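# Close and lock a mailer box lid with two arms

## Task

Shut the mailer box: fold its lid closed, get all flaps tucked in behind the walls, and hook the lock tabs of the front flap beneath the front wall's ledge. The box must end close to its starting spot, without rotation, and no other object on the table may be touching it. The closed state has to last on its own; anything that stays in place only because a gripper is holding it does not count.

## Robot and tools

Robot: two xArm6-style arms, left_arm and right_arm, each with a parallel two-finger gripper and a wrist camera. Left_arm's base sits near (-0.056, +0.425, 0) m and right_arm's near (-0.009, -0.329, 0) m, both almost unrotated. The names are just labels, not sides of any image.

Scene frame: origin on the table top midway between the bases, +x out over the table, +z up, left_arm toward +y. Result lines report each gripper in this frame: end_effector_position (m), end_effector_quat_wxyz, linear (m/s) and angular (rad/s) velocity. Printed positions can be off, more so at long reach.

Gripper axes: fingers point along the gripper's +z and close along its y. The reported point lies between the finger pads when shut, about 2 cm short of the tips; closing pushes the tips about 10 mm further along +z.

execute_actions(actions): a list of actions run in order. Each action is up to 15 rows; each row lasts one 1/30 s step, and a short table repeats its last row until 15 steps pass. Each row is one list of 14 numbers in [-1, 1] covering both arms: left_arm dx, dy, dz, rx, ry, rz, opening, then right_arm in the same order. All 14 are needed even when one arm is idle. dx..rz are an offset of the target from the gripper's measured pose at the start of that action (for the first action in a call, the last pose a result reported), expressed in the gripper's own axes. Every row is relative to that same start, not to the row before. Scale: 1.0 = 0.6 m for dx, dy, dz and 180 degrees for the rotation; rx, ry, rz form one rotation vector. Opening is absolute, not an offset: +1 fully open (0.084 m), -1 shut. An empty list just returns state and images.

Per step the commanded pose is clipped to 70 mm and 16 degrees from the measured pose, so large offsets need several actions; after an action the arm continues at most to its last clipped pose, so send the rest next time. IK puts position before orientation. Elbows never fully straighten. "Hand target" lines show where each gripper is being driven.

move(target, speed, blocking): target is a single 14-number row laid out as above, an offset in gripper axes from the pose in the latest result that shows one, with opening absolute. Both grippers travel straight lines ending together, 0.5 to 10 s long; anything longer is cut off at 10 s. speed is m/s, 0.002 to 0.5, default 0.25; turning is capped at twice that in rad/s. Paths ignore obstacles and the other arm, can lag, wander or overshoot speed near full reach. Faster contact hits harder; aiming further past a contact presses harder. The "move:" line gives the ending (done, off_target, moving, held, fault) and limits (paced = pose clipped; held = some steps blocked, after which the arm may spurt). If only one arm is named, the other finished. blocking=false returns after 0.5 s while motion continues; check with wait(0), and call wait or stop before sending new rows or moves.

wait(seconds): 0 to 10; arms keep their last command; returns early if a running move ends. stop(): brakes a running move (needs room; fingers continue). zoom_image(camera, region): camera is cam_high, cam_low, cam_left_wrist or cam_right_wrist (each 672x504); region [x0, y0, x1, y1] in pixels from the top-left, max 504x504. show_instructions(): shows the reference image pages. read_manual(section): licence texts only. finished_scene(scene): ends the current scene, given its number, irreversibly; the result says whether the goal held. Replying without a tool call also ends things.

Gripping: grip_measured is the actual finger opening on the command scale. To keep hold, command below it; lower squeezes harder, up to about 24 N per pad for parts up to about 6 cm. Fast closes can press harder. Echoing grip_measured still presses lightly; wider parts may slip. Brief external tugs on held parts can happen.

Holding an arm still: in a reply's first call send the offset back to its desired pose, zeros afterward, and always its desired opening. An arm blocked by an object keeps pushing until given a new command.

Joint ranges (rad): waist ±6.283, shoulder -2.059..2.094, elbow -3.927..0.192, forearm roll ±6.283, wrist pitch -1.693..3.142, wrist roll ±6.283. Load limits (N m): waist and shoulder 44.5, elbow and forearm roll 26.7, wrist pitch and roll 17.8. Reaching a load limit triggers a torque fault: the arm backs off, freezes 10 s and skips the rest of the call. A "pose unreachable" line means a clearance check altered that arm's command. Holding loads heats motors: MOTOR HOT from 65 °C, and at 80 °C an OVER-TEMPERATURE FAULT brakes the arm until cool.

Avoid: arms colliding or pushing on each other, knocking anything off the table, shoving the box out of place or rotating it, drops, slips, slams and forceful pushes. Move smoothly and release the box before finishing so the closure stands unaided.

Each tool is called after "Call:" by a JSON object that holds its "api" and its "payload".

## Session

Call:
{"api": "show_instructions", "payload": {}}

Call:
{"api": "execute_actions", "payload": {"actions": []}}

Reference images for this scene: manual page 1, manual page 2, manual page 3, manual page 4, manual page 5, manual page 6.

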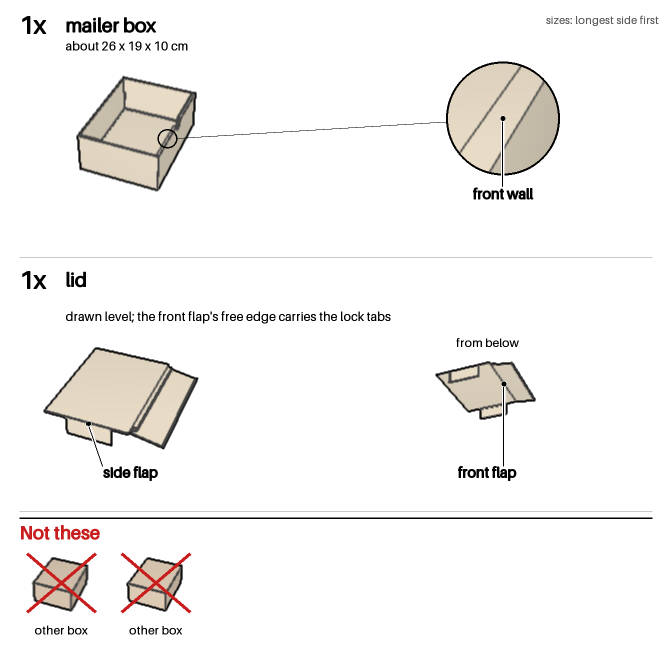

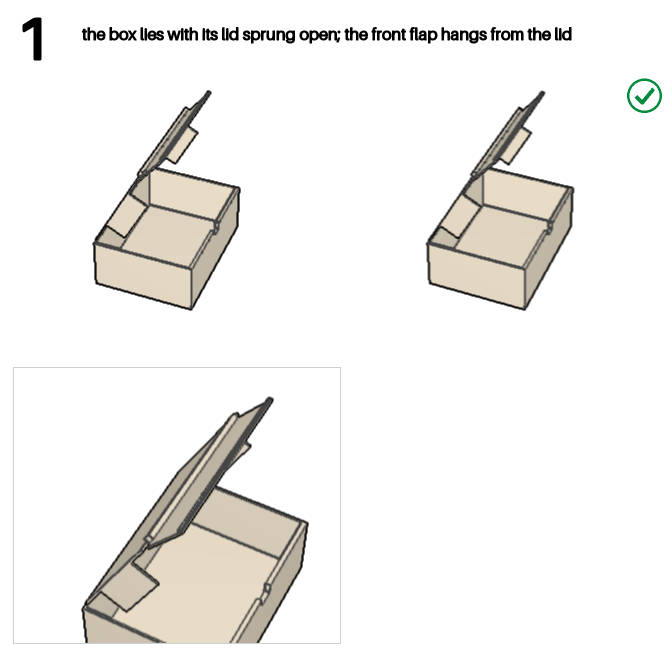

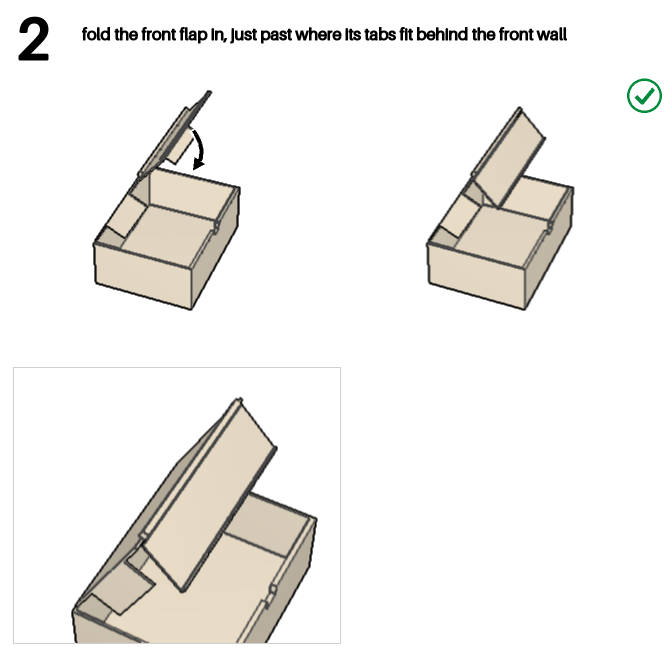

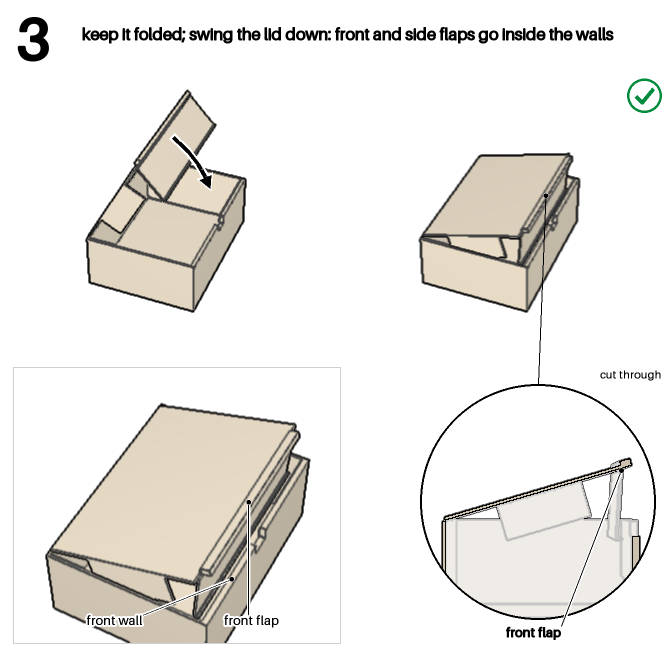

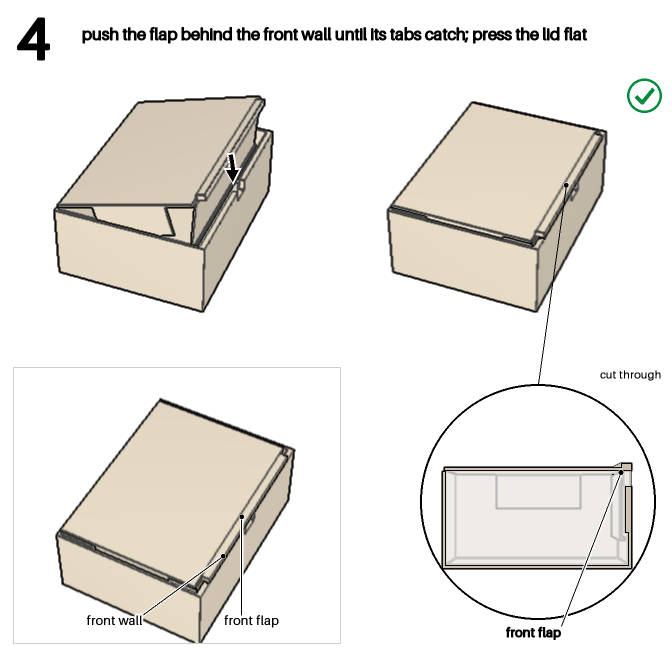

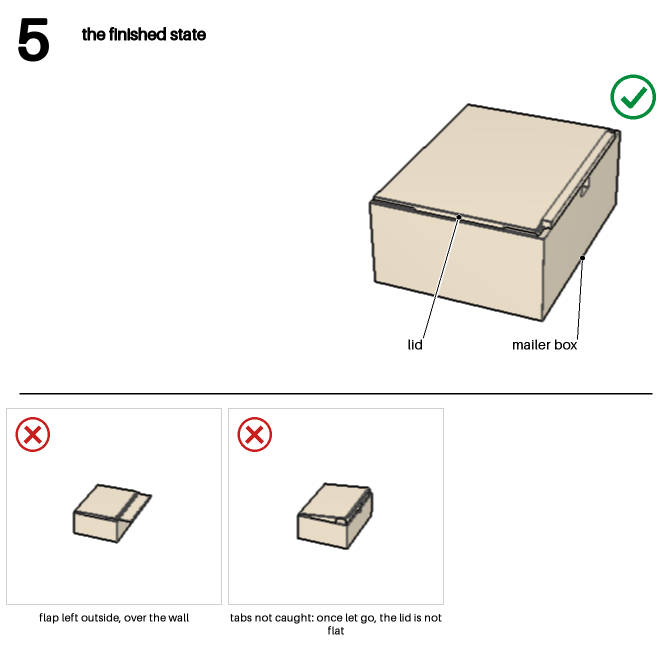

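Scene clock: 0.00 s.
left_arm: end_effector_position=(+0.3450, +0.4269, +0.2502) grip_measured=+1.00 end_effector_quat_wxyz=(+0.001, +1.000, +0.002, +0.001) end_effector_velocity=(-0.001, -0.000, -0.000) end_effector_angular_velocity=(-0.001, +0.002, +0.000) | right_arm: end_effector_position=(+0.3896, -0.3537, +0.2496) grip_measured=+1.00 end_effector_quat_wxyz=(+0.002, +1.000, -0.027, +0.000) end_effector_velocity=(-0.000, -0.001, -0.000) end_effector_angular_velocity=(-0.001, +0.000, +0.001)
Joint positions: left_arm=[ 0.003 -0.262 -0.931 -0.003  1.192  0.002  0.084] | right_arm=[-0.001 -0.266 -0.926 -0.003  1.192 -0.003  0.084]
Joint velocities: left_arm=[ 0.    -0.     0.    -0.001  0.002  0.     0.   ] | right_arm=[-0.001  0.     0.001 -0.002 -0.001 -0.002  0.   ]
Hand target (left_arm): +0.345, +0.427, +0.250; +0.001, +1.000, +0.002, +0.001
Hand target (right_arm): +0.390, -0.354, +0.250; +0.002, +1.000, -0.027, +0.000

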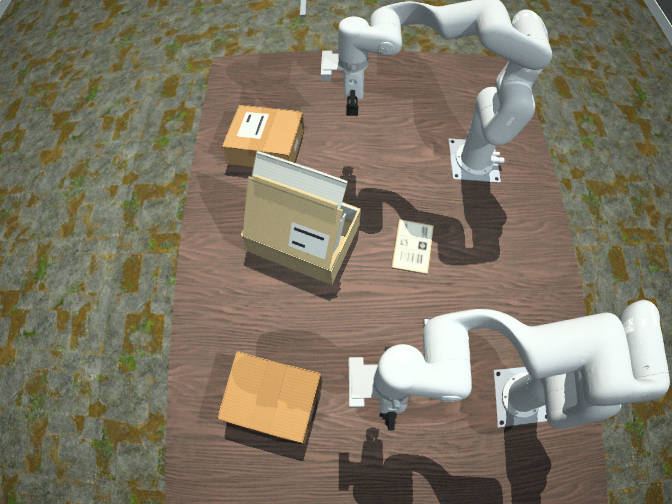

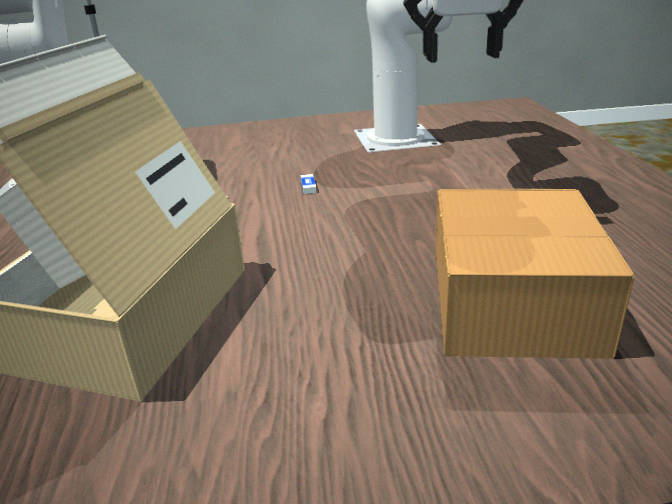

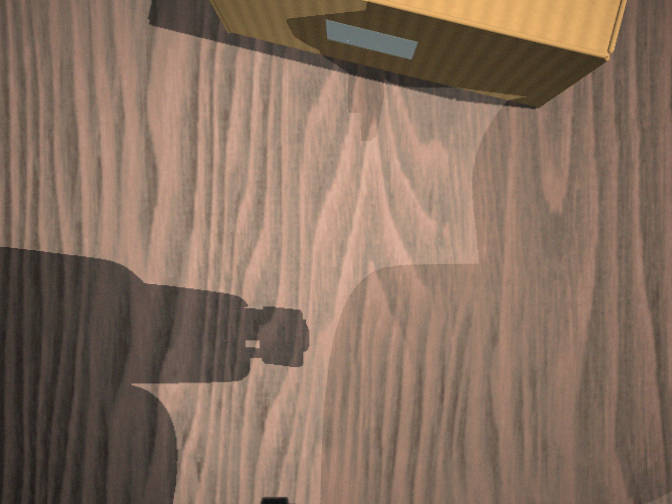

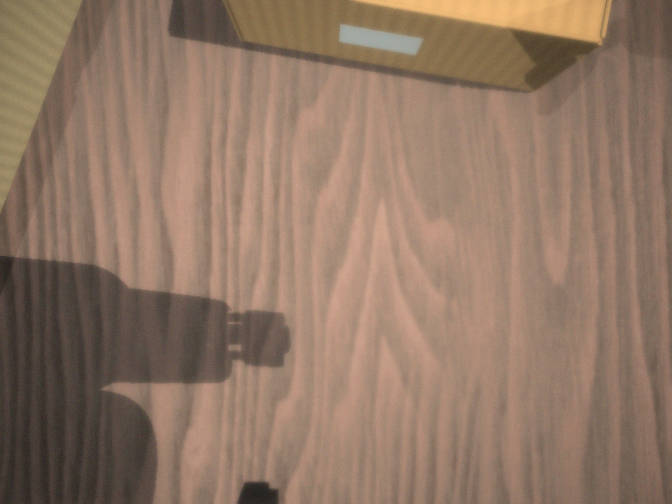

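Call:
{"api": "zoom_image", "payload": {"camera": "cam_high", "region": [220, 140, 390, 300]}}

Call:
{"api": "zoom_image", "payload": {"camera": "cam_low", "region": [0, 20, 300, 420]}}

Region (220, 140, 390, 300) of cam_high's 672x504 image, scaled by 2.965, with more detail than that image has; it fills the top 474 rows of this view, and the rest is white.

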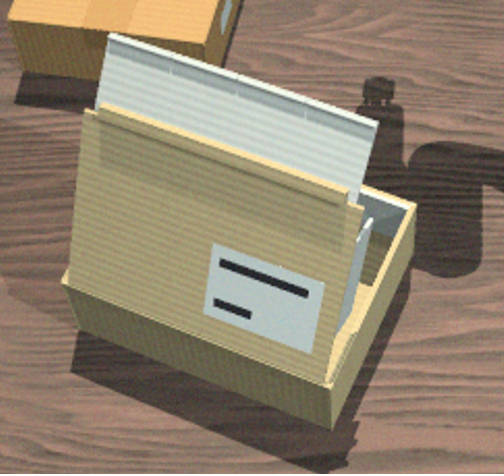

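Region (0, 20, 300, 420) of cam_low's 672x504 image, scaled by 1.260, with more detail than that image has; it fills the left 378 columns of this view, and the rest is white.

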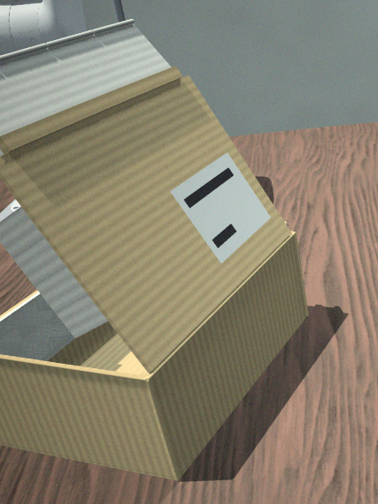

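Call:
{"api": "move", "payload": {"target": [0.154, 0.3, 0.01, -0.1462, 0.0532, 0, -1, -0.1623, -0.532, -0.0333, 0.0415, 0.1693, 0.098, 0.3], "speed": 0.4}}

Scene clock: 9.53 s.
left_arm: end_effector_position=(+0.4384, +0.2476, +0.2442) grip_measured=-1.00 end_effector_quat_wxyz=(+0.228, +0.970, +0.003, +0.084) end_effector_velocity=(-0.000, -0.000, -0.001) end_effector_angular_velocity=(+0.002, +0.001, -0.003) | right_arm: end_effector_position=(+0.3117, -0.0292, +0.2698) grip_measured=+0.29 end_effector_quat_wxyz=(-0.056, +0.946, -0.177, +0.264) end_effector_velocity=(-0.001, +0.001, -0.000) end_effector_angular_velocity=(-0.006, -0.003, -0.001)
Joint positions: left_arm=[-0.203 -0.019 -1.055 -0.547  0.876  0.108  0.   ] | right_arm=[ 0.982 -0.395 -0.727 -0.575  0.847  1.621  0.056]
Joint velocities: left_arm=[-0.001  0.001 -0.     0.002  0.001  0.001  0.   ] | right_arm=[ 0.007  0.004 -0.004 -0.008  0.008  0.009  0.   ]
Hand target (left_arm): +0.438, +0.248, +0.244; +0.228, +0.970, +0.003, +0.084
Hand target (right_arm): +0.312, -0.029, +0.270; -0.056, +0.946, -0.177, +0.265
Off the commanded pose (left_arm): 0.001 m, 0 deg.
Off the commanded pose (right_arm): 0.002 m, 0 deg.
move: done; limits=paced

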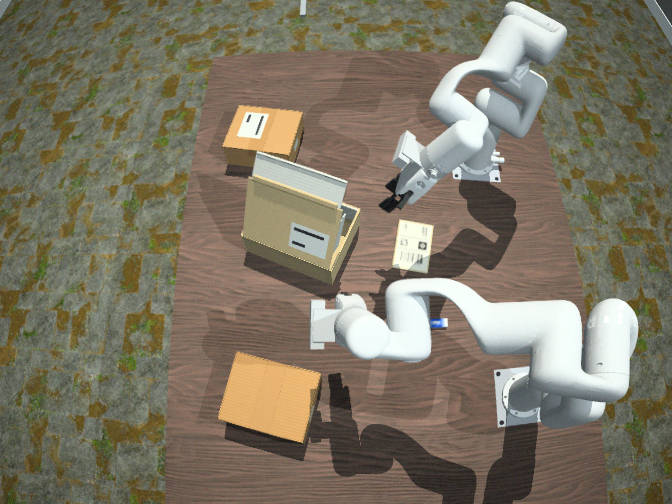

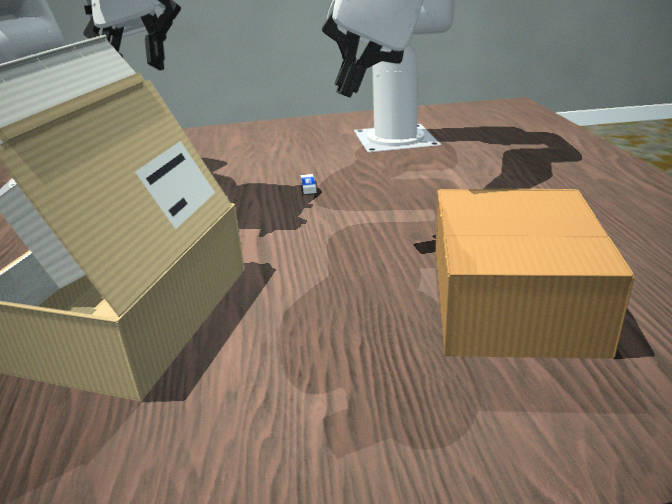

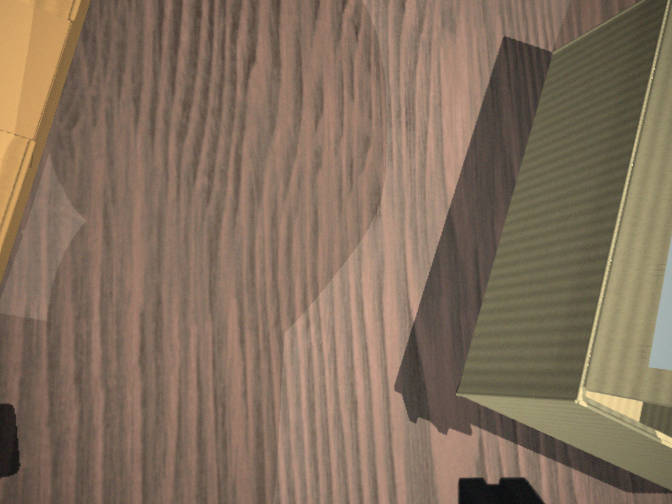

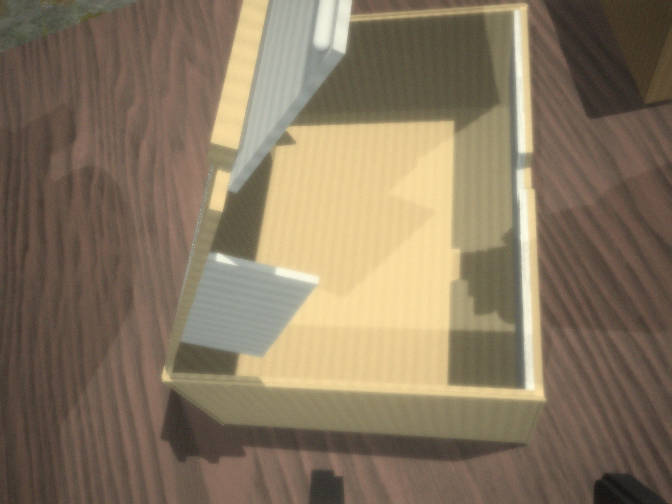

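Call:
{"api": "execute_actions", "payload": {"actions": []}}

Scene clock: 10.33 s.
left_arm: end_effector_position=(+0.4384, +0.2475, +0.2441) grip_measured=-1.00 end_effector_quat_wxyz=(+0.228, +0.970, +0.003, +0.084) end_effector_velocity=(+0.000, +0.001, -0.000) end_effector_angular_velocity=(+0.001, +0.000, +0.000) | right_arm: end_effector_position=(+0.3116, -0.0289, +0.2697) grip_measured=+0.29 end_effector_quat_wxyz=(-0.056, +0.946, -0.177, +0.265) end_effector_velocity=(+0.000, +0.000, +0.001) end_effector_angular_velocity=(+0.001, -0.001, -0.001)
Joint positions: left_arm=[-0.203 -0.018 -1.055 -0.548  0.876  0.108  0.   ] | right_arm=[ 0.983 -0.394 -0.727 -0.576  0.847  1.622  0.056]
Joint velocities: left_arm=[ 0.001  0.    -0.     0.001  0.001  0.     0.   ] | right_arm=[-0.    -0.    -0.001 -0.001  0.001  0.001 -0.   ]
Hand target (left_arm): +0.438, +0.248, +0.244; +0.228, +0.970, +0.003, +0.084
Hand target (right_arm): +0.312, -0.029, +0.270; -0.056, +0.946, -0.177, +0.265
Off the commanded pose (left_arm): 0.001 m, 0 deg.
Off the commanded pose (right_arm): 0.002 m, 0 deg.

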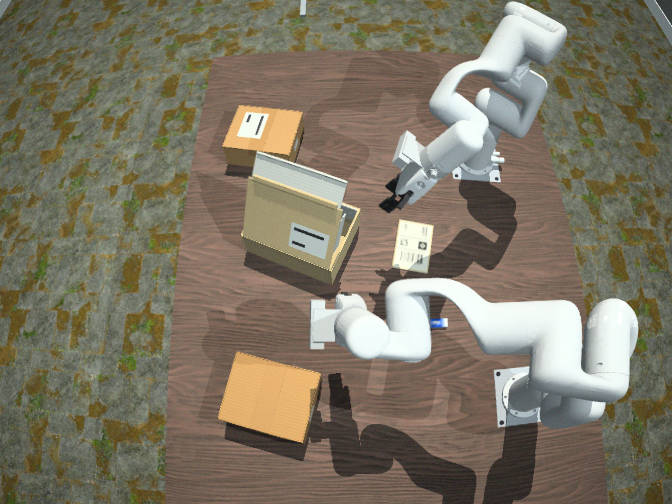

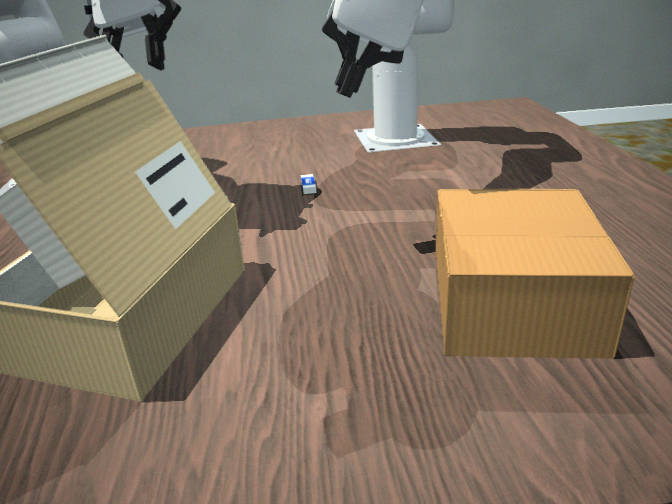

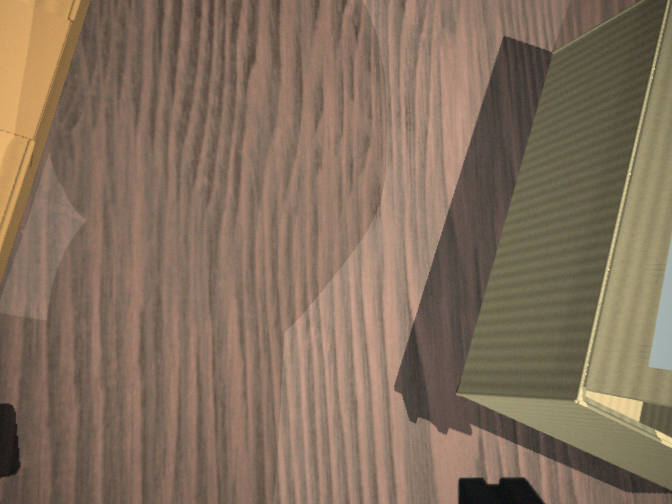

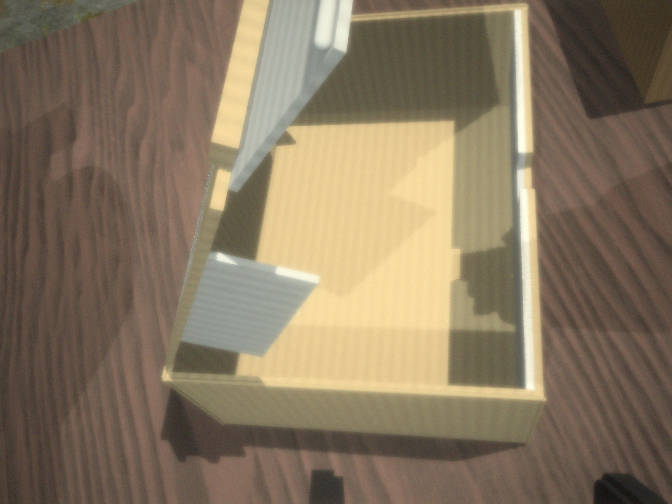

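Call:
{"api": "move", "payload": {"target": [0.1356, 0.2634, 0.1677, 0, 0, 0, -1, -0.0027, -0.1216, 0.0429, 0.0834, 0.3393, 0.1977, 0.3], "speed": 0.35}}

Scene clock: 15.53 s.
left_arm: end_effector_position=(+0.5296, +0.0649, +0.2380) grip_measured=-1.00 end_effector_quat_wxyz=(+0.228, +0.970, +0.003, +0.084) end_effector_velocity=(-0.001, -0.001, -0.002) end_effector_angular_velocity=(+0.003, +0.004, -0.002) | right_arm: end_effector_position=(+0.3464, +0.0403, +0.2623) grip_measured=+0.29 end_effector_quat_wxyz=(-0.149, +0.575, -0.413, +0.690) end_effector_velocity=(+0.001, -0.000, -0.001) end_effector_angular_velocity=(-0.004, -0.004, -0.003)
Joint positions: left_arm=[-0.466  0.489 -1.685 -0.435  0.871 -0.241  0.   ] | right_arm=[ 1.386  0.342 -1.091 -1.445  1.683  3.235  0.056]
Joint velocities: left_arm=[-0.002  0.004 -0.003  0.002  0.004 -0.002  0.   ] | right_arm=[-0.001  0.007 -0.003 -0.001  0.005  0.001 -0.   ]
Hand target (left_arm): +0.530, +0.065, +0.238; +0.228, +0.970, +0.003, +0.084
Hand target (right_arm): +0.346, +0.040, +0.262; -0.148, +0.575, -0.413, +0.690
Off the commanded pose (left_arm): 0.001 m, 0 deg.
Off the commanded pose (right_arm): 0.001 m, 0 deg.
move: done

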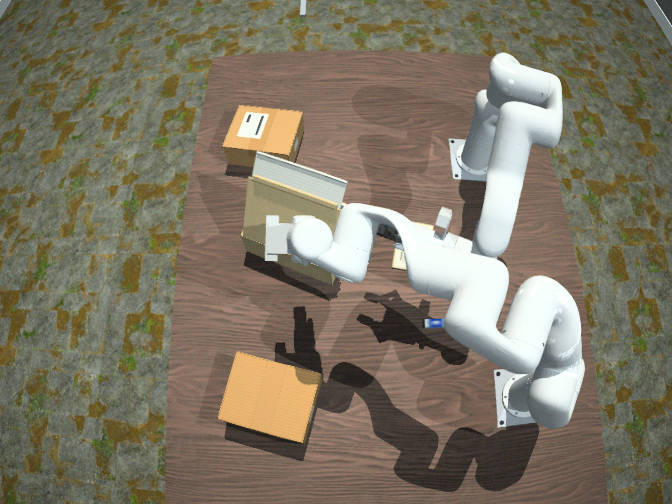

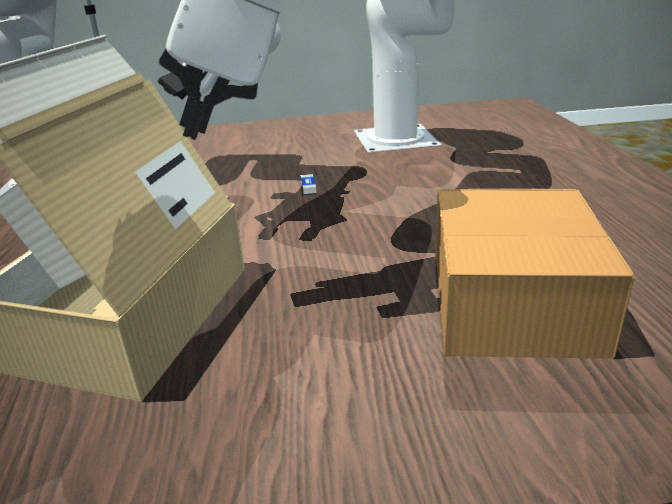

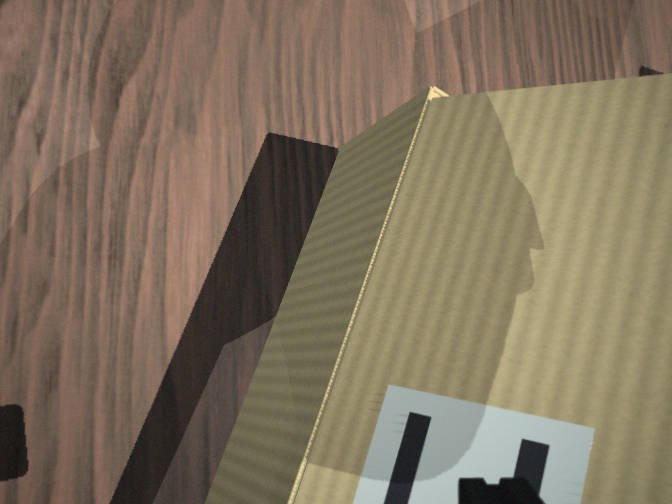

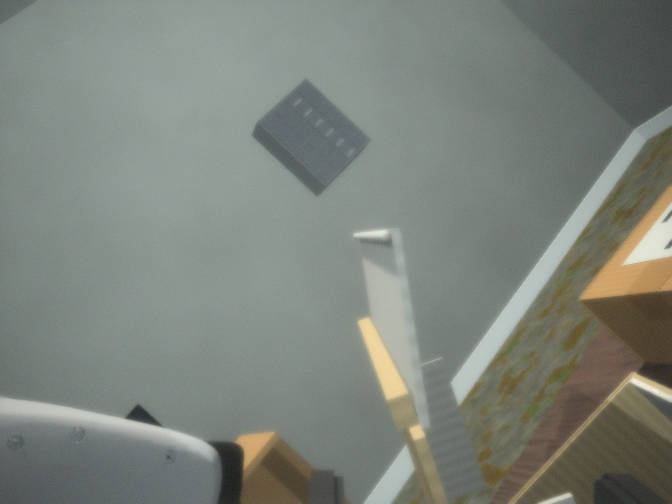

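Call:
{"api": "zoom_image", "payload": {"camera": "cam_right_wrist", "region": [300, 200, 520, 504]}}

Region (300, 200, 520, 504) of cam_right_wrist's 672x504 image, scaled by 1.658, with more detail than that image has; it fills the left 365 columns of this view, and the rest is white.

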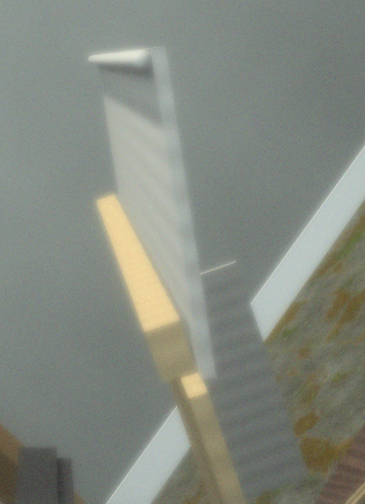

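Call:
{"api": "move", "payload": {"target": [0, 0, 0, 0, 0, 0, -1, 0.0633, -0.0033, 0.1667, 0, 0, -0.0478, 0.3], "speed": 0.2}}

Scene clock: 18.60 s.
left_arm: end_effector_position=(+0.5296, +0.0649, +0.2380) grip_measured=-1.00 end_effector_quat_wxyz=(+0.228, +0.970, +0.003, +0.084) end_effector_velocity=(+0.000, +0.000, -0.000) end_effector_angular_velocity=(+0.001, -0.001, -0.000) | right_arm: end_effector_position=(+0.4268, -0.0243, +0.2883) grip_measured=+0.29 end_effector_quat_wxyz=(-0.096, +0.605, -0.369, +0.699) end_effector_velocity=(+0.002, -0.001, +0.001) end_effector_angular_velocity=(-0.000, +0.001, -0.000)
Joint positions: left_arm=[-0.466  0.489 -1.685 -0.435  0.871 -0.241  0.   ] | right_arm=[ 1.152  0.195 -0.966 -1.616  1.522  3.057  0.056]
Joint velocities: left_arm=[-0.     0.     0.     0.001 -0.    -0.     0.   ] | right_arm=[-0.005 -0.002 -0.    -0.002 -0.004 -0.003 -0.   ]
Hand target (left_arm): +0.530, +0.065, +0.238; +0.228, +0.970, +0.003, +0.084
Hand target (right_arm): +0.427, -0.025, +0.289; -0.096, +0.605, -0.369, +0.699
Off the commanded pose (left_arm): 0.000 m, 0 deg.
Off the commanded pose (right_arm): 0.001 m, 0 deg.
move: done

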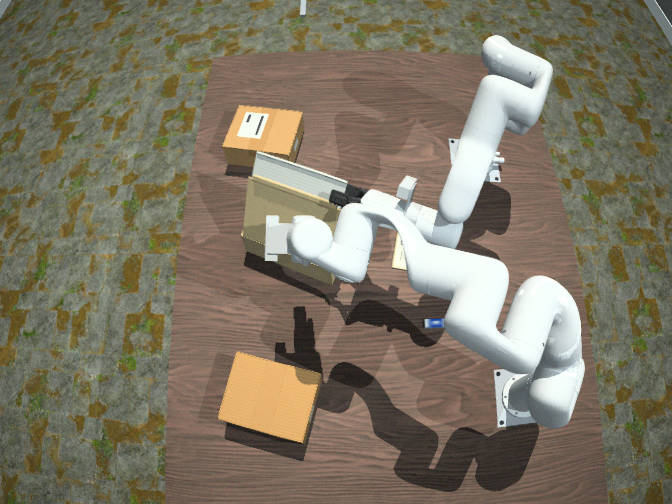

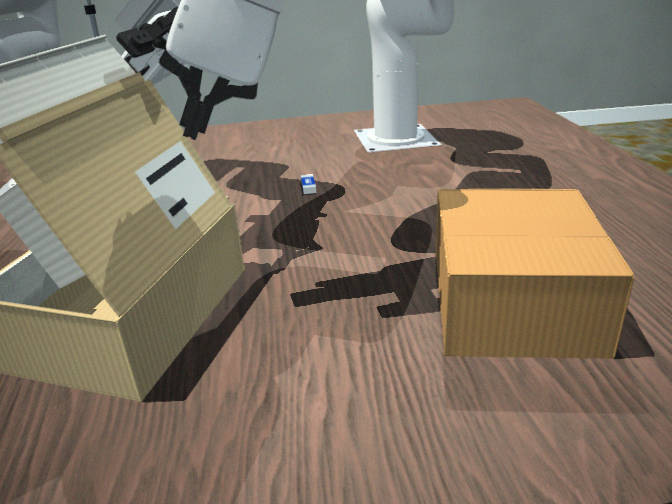

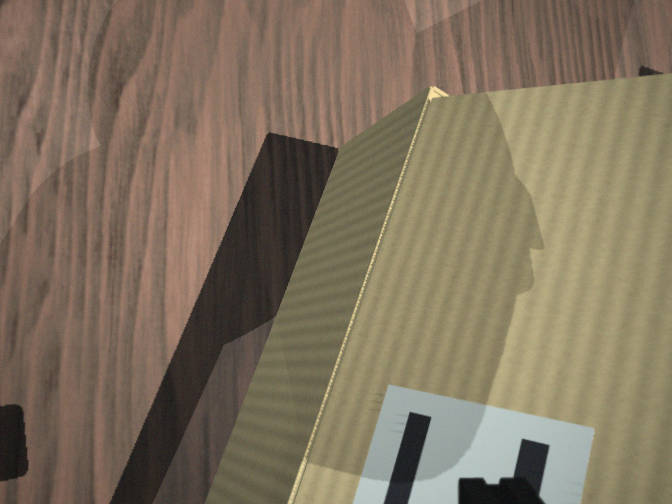

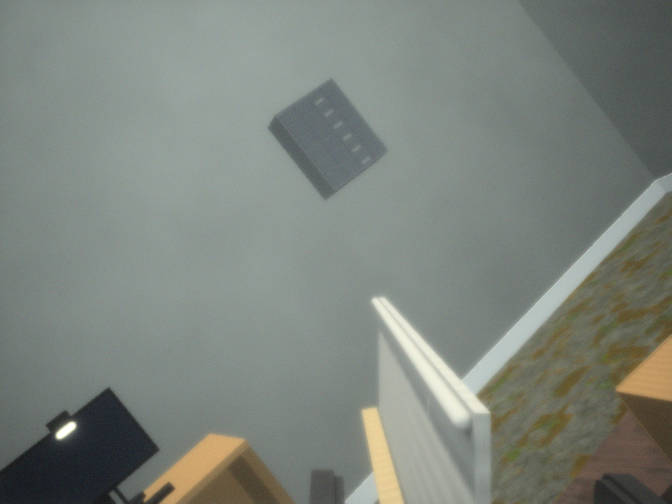

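Call:
{"api": "zoom_image", "payload": {"camera": "cam_right_wrist", "region": [300, 280, 672, 504]}}

Region (300, 280, 672, 504) of cam_right_wrist's 672x504 image, scaled by 1.355, with more detail than that image has; it fills the top 303 rows of this view, and the rest is white.

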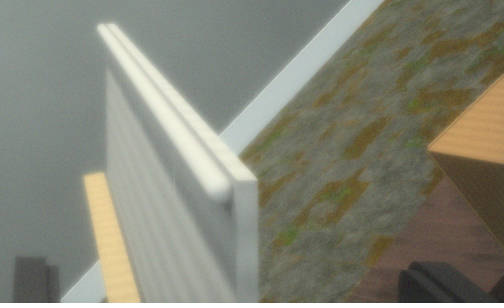

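Call:
{"api": "show_instructions", "payload": {}}

Reference images for this scene: manual page 1, manual page 2, manual page 3, manual page 4, manual page 5, manual page 6.

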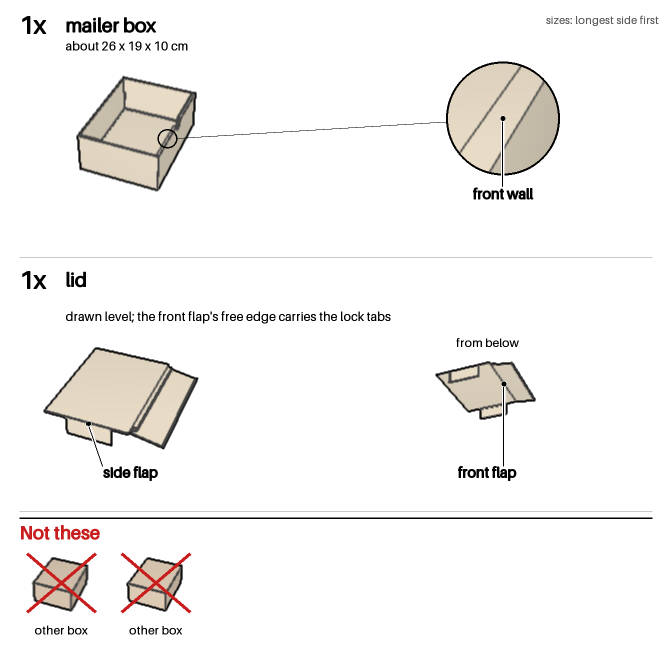

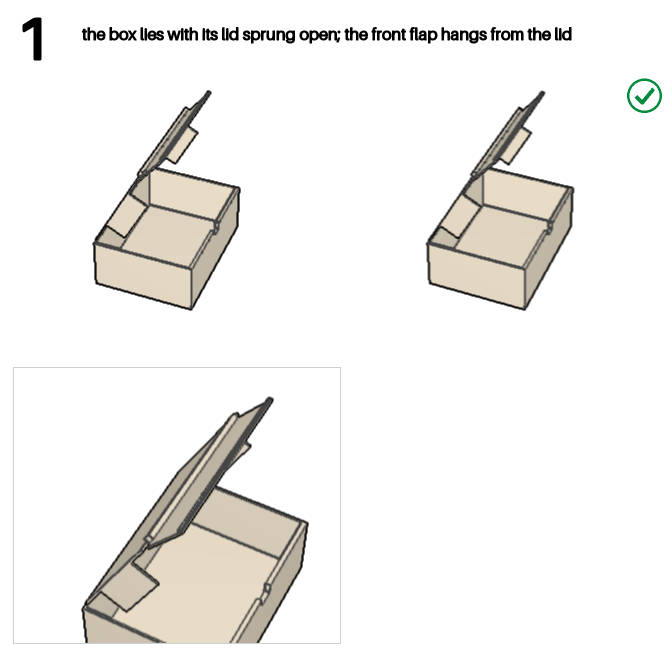

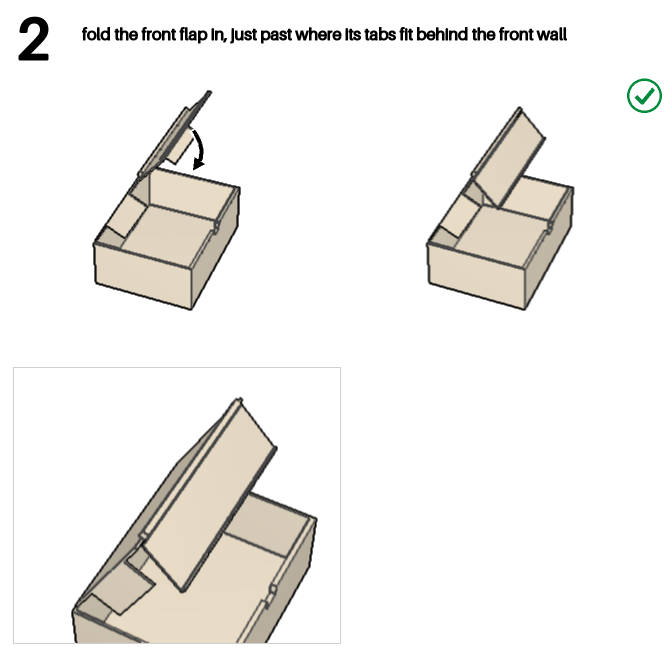

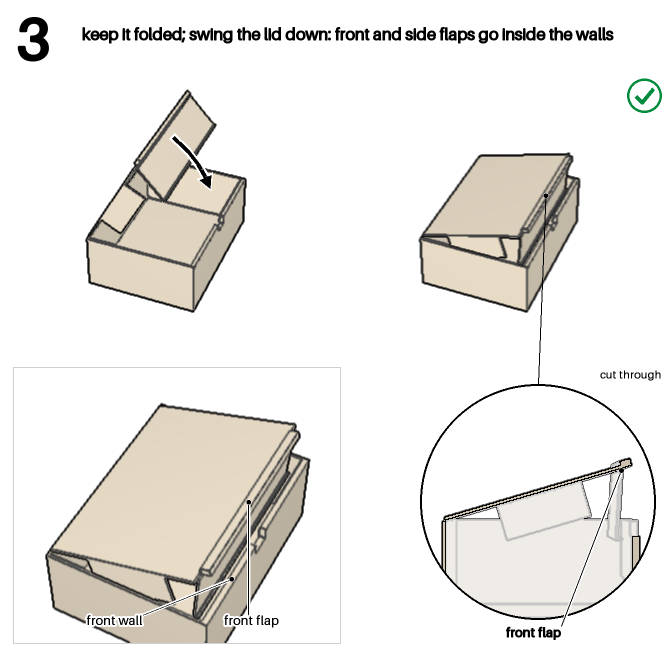

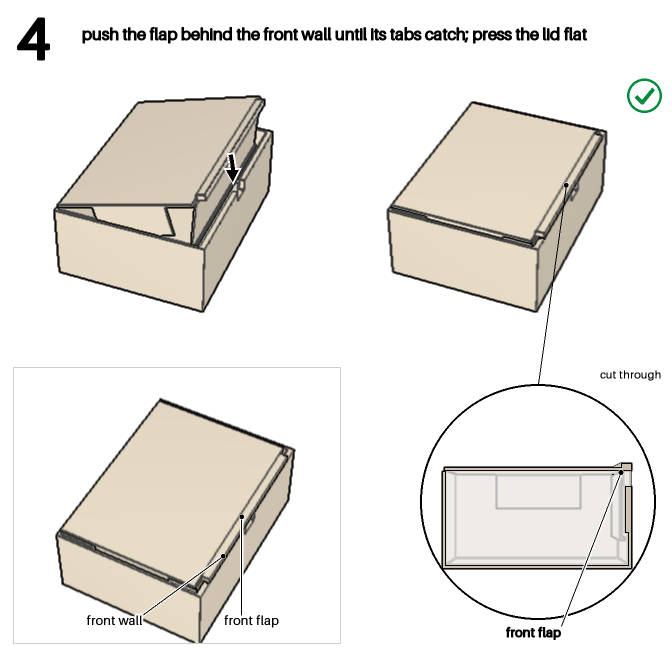

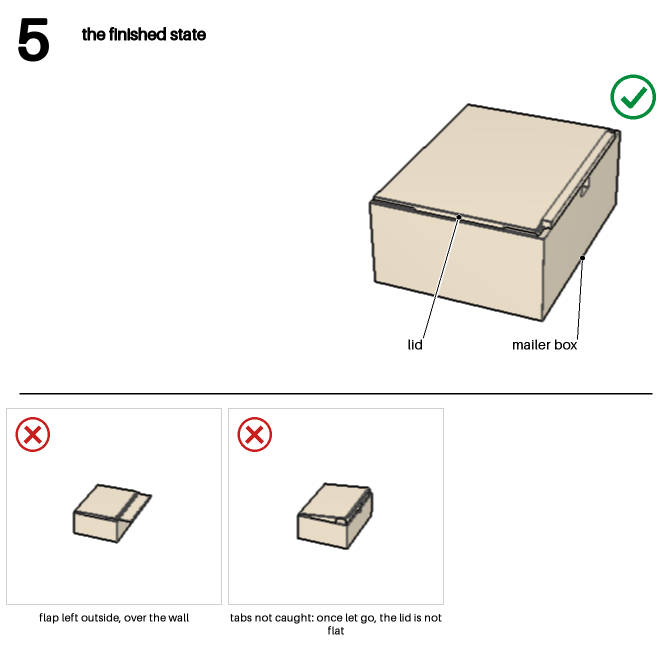

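Call:
{"api": "execute_actions", "payload": {"actions": [[[0,0,0,0,0,0,-1,-0.0006,-0.0002,0.002,0,0,0,0.2],[0,0,0,0,0,0,-1,-0.0013,-0.0004,0.005,0,0,0,0.1],[0,0,0,0,0,0,-1,-0.002,-0.0007,0.008,0,0,0,0.0],[0,0,0,0,0,0,-1,-0.003,-0.001,0.011,0,0,0,-0.1],[0,0,0,0,0,0,-1,-0.004,-0.0013,0.014,0,0,0,-0.2],[0,0,0,0,0,0,-1,-0.0045,-0.0015,0.017,0,0,0,-0.3],[0,0,0,0,0,0,-1,-0.005,-0.0017,0.019,0,0,0,-0.4],[0,0,0,0,0,0,-1,-0.005,-0.0017,0.019,0,0,0,-0.5],[0,0,0,0,0,0,-1,-0.005,-0.0017,0.019,0,0,0,-0.6],[0,0,0,0,0,0,-1,-0.005,-0.0017,0.019,0,0,0,-0.7],[0,0,0,0,0,0,-1,-0.005,-0.0017,0.019,0,0,0,-0.78],[0,0,0,0,0,0,-1,-0.005,-0.0017,0.019,0,0,0,-0.85],[0,0,0,0,0,0,-1,-0.005,-0.0017,0.019,0,0,0,-0.9],[0,0,0,0,0,0,-1,-0.005,-0.0017,0.019,0,0,0,-0.95],[0,0,0,0,0,0,-1,-0.005,-0.0017,0.019,0,0,0,-1]]]}}

Scene clock: 22.83 s.
left_arm: end_effector_position=(+0.5296, +0.0649, +0.2380) grip_measured=-1.00 end_effector_quat_wxyz=(+0.228, +0.970, +0.003, +0.084) end_effector_velocity=(-0.000, +0.001, -0.000) end_effector_angular_velocity=(+0.001, +0.001, -0.001) | right_arm: end_effector_position=(+0.4381, -0.0264, +0.2866) grip_measured=-0.92 end_effector_quat_wxyz=(-0.096, +0.605, -0.369, +0.699) end_effector_velocity=(+0.001, +0.000, -0.000) end_effector_angular_velocity=(+0.002, +0.000, +0.001)
Joint positions: left_arm=[-0.466  0.489 -1.685 -0.435  0.871 -0.241  0.   ] | right_arm=[ 1.124  0.209 -0.979 -1.636  1.503  3.058  0.003]
Joint velocities: left_arm=[ 0.001 -0.     0.    -0.     0.002  0.002  0.   ] | right_arm=[-0.002  0.001 -0.002 -0.002 -0.003  0.001 -0.076]
Hand target (left_arm): +0.530, +0.065, +0.238; +0.228, +0.970, +0.003, +0.084
Hand target (right_arm): +0.438, -0.026, +0.287; -0.096, +0.605, -0.369, +0.699
Off the commanded pose (left_arm): 0.000 m, 0 deg.
Off the commanded pose (right_arm): 0.000 m, 0 deg.

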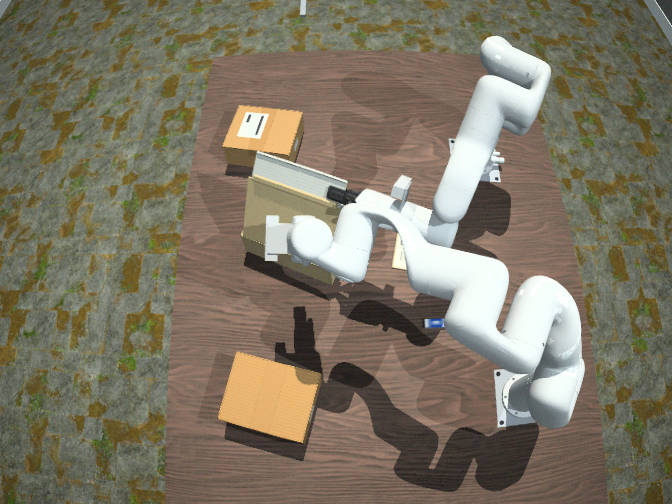

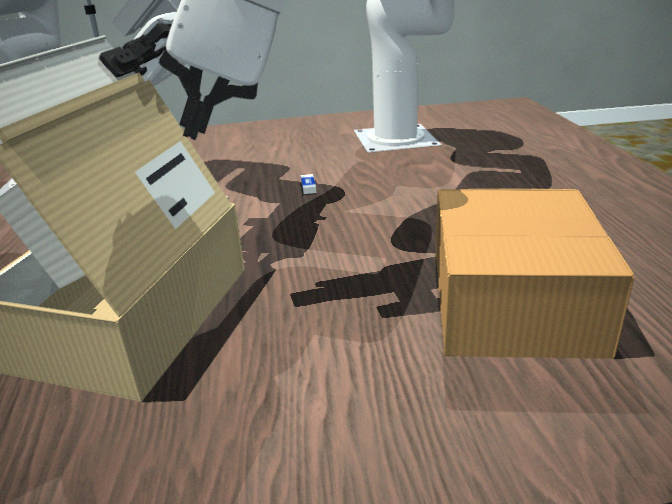

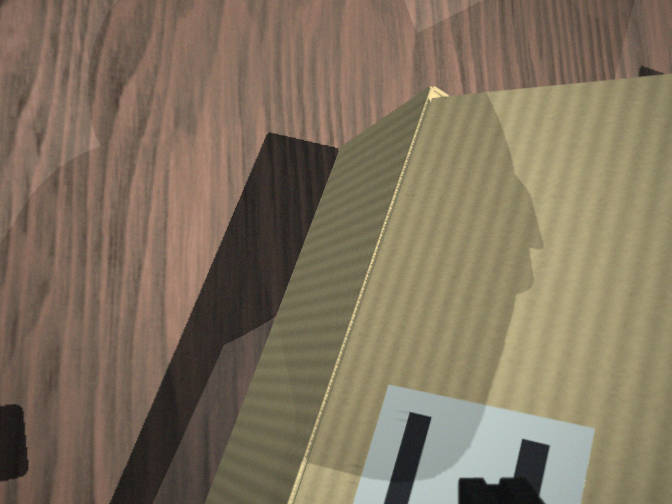

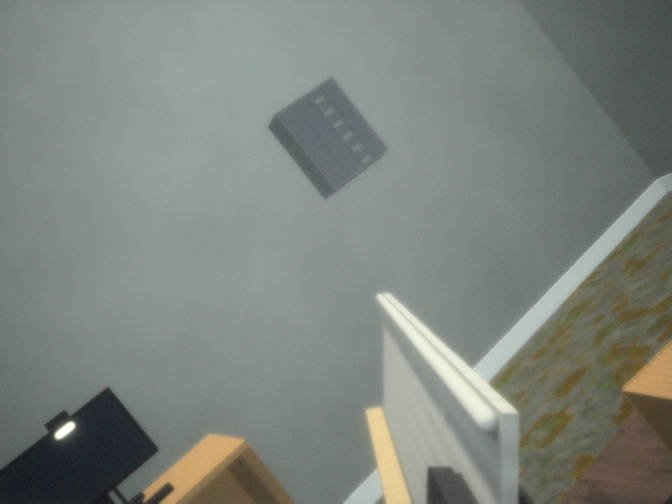

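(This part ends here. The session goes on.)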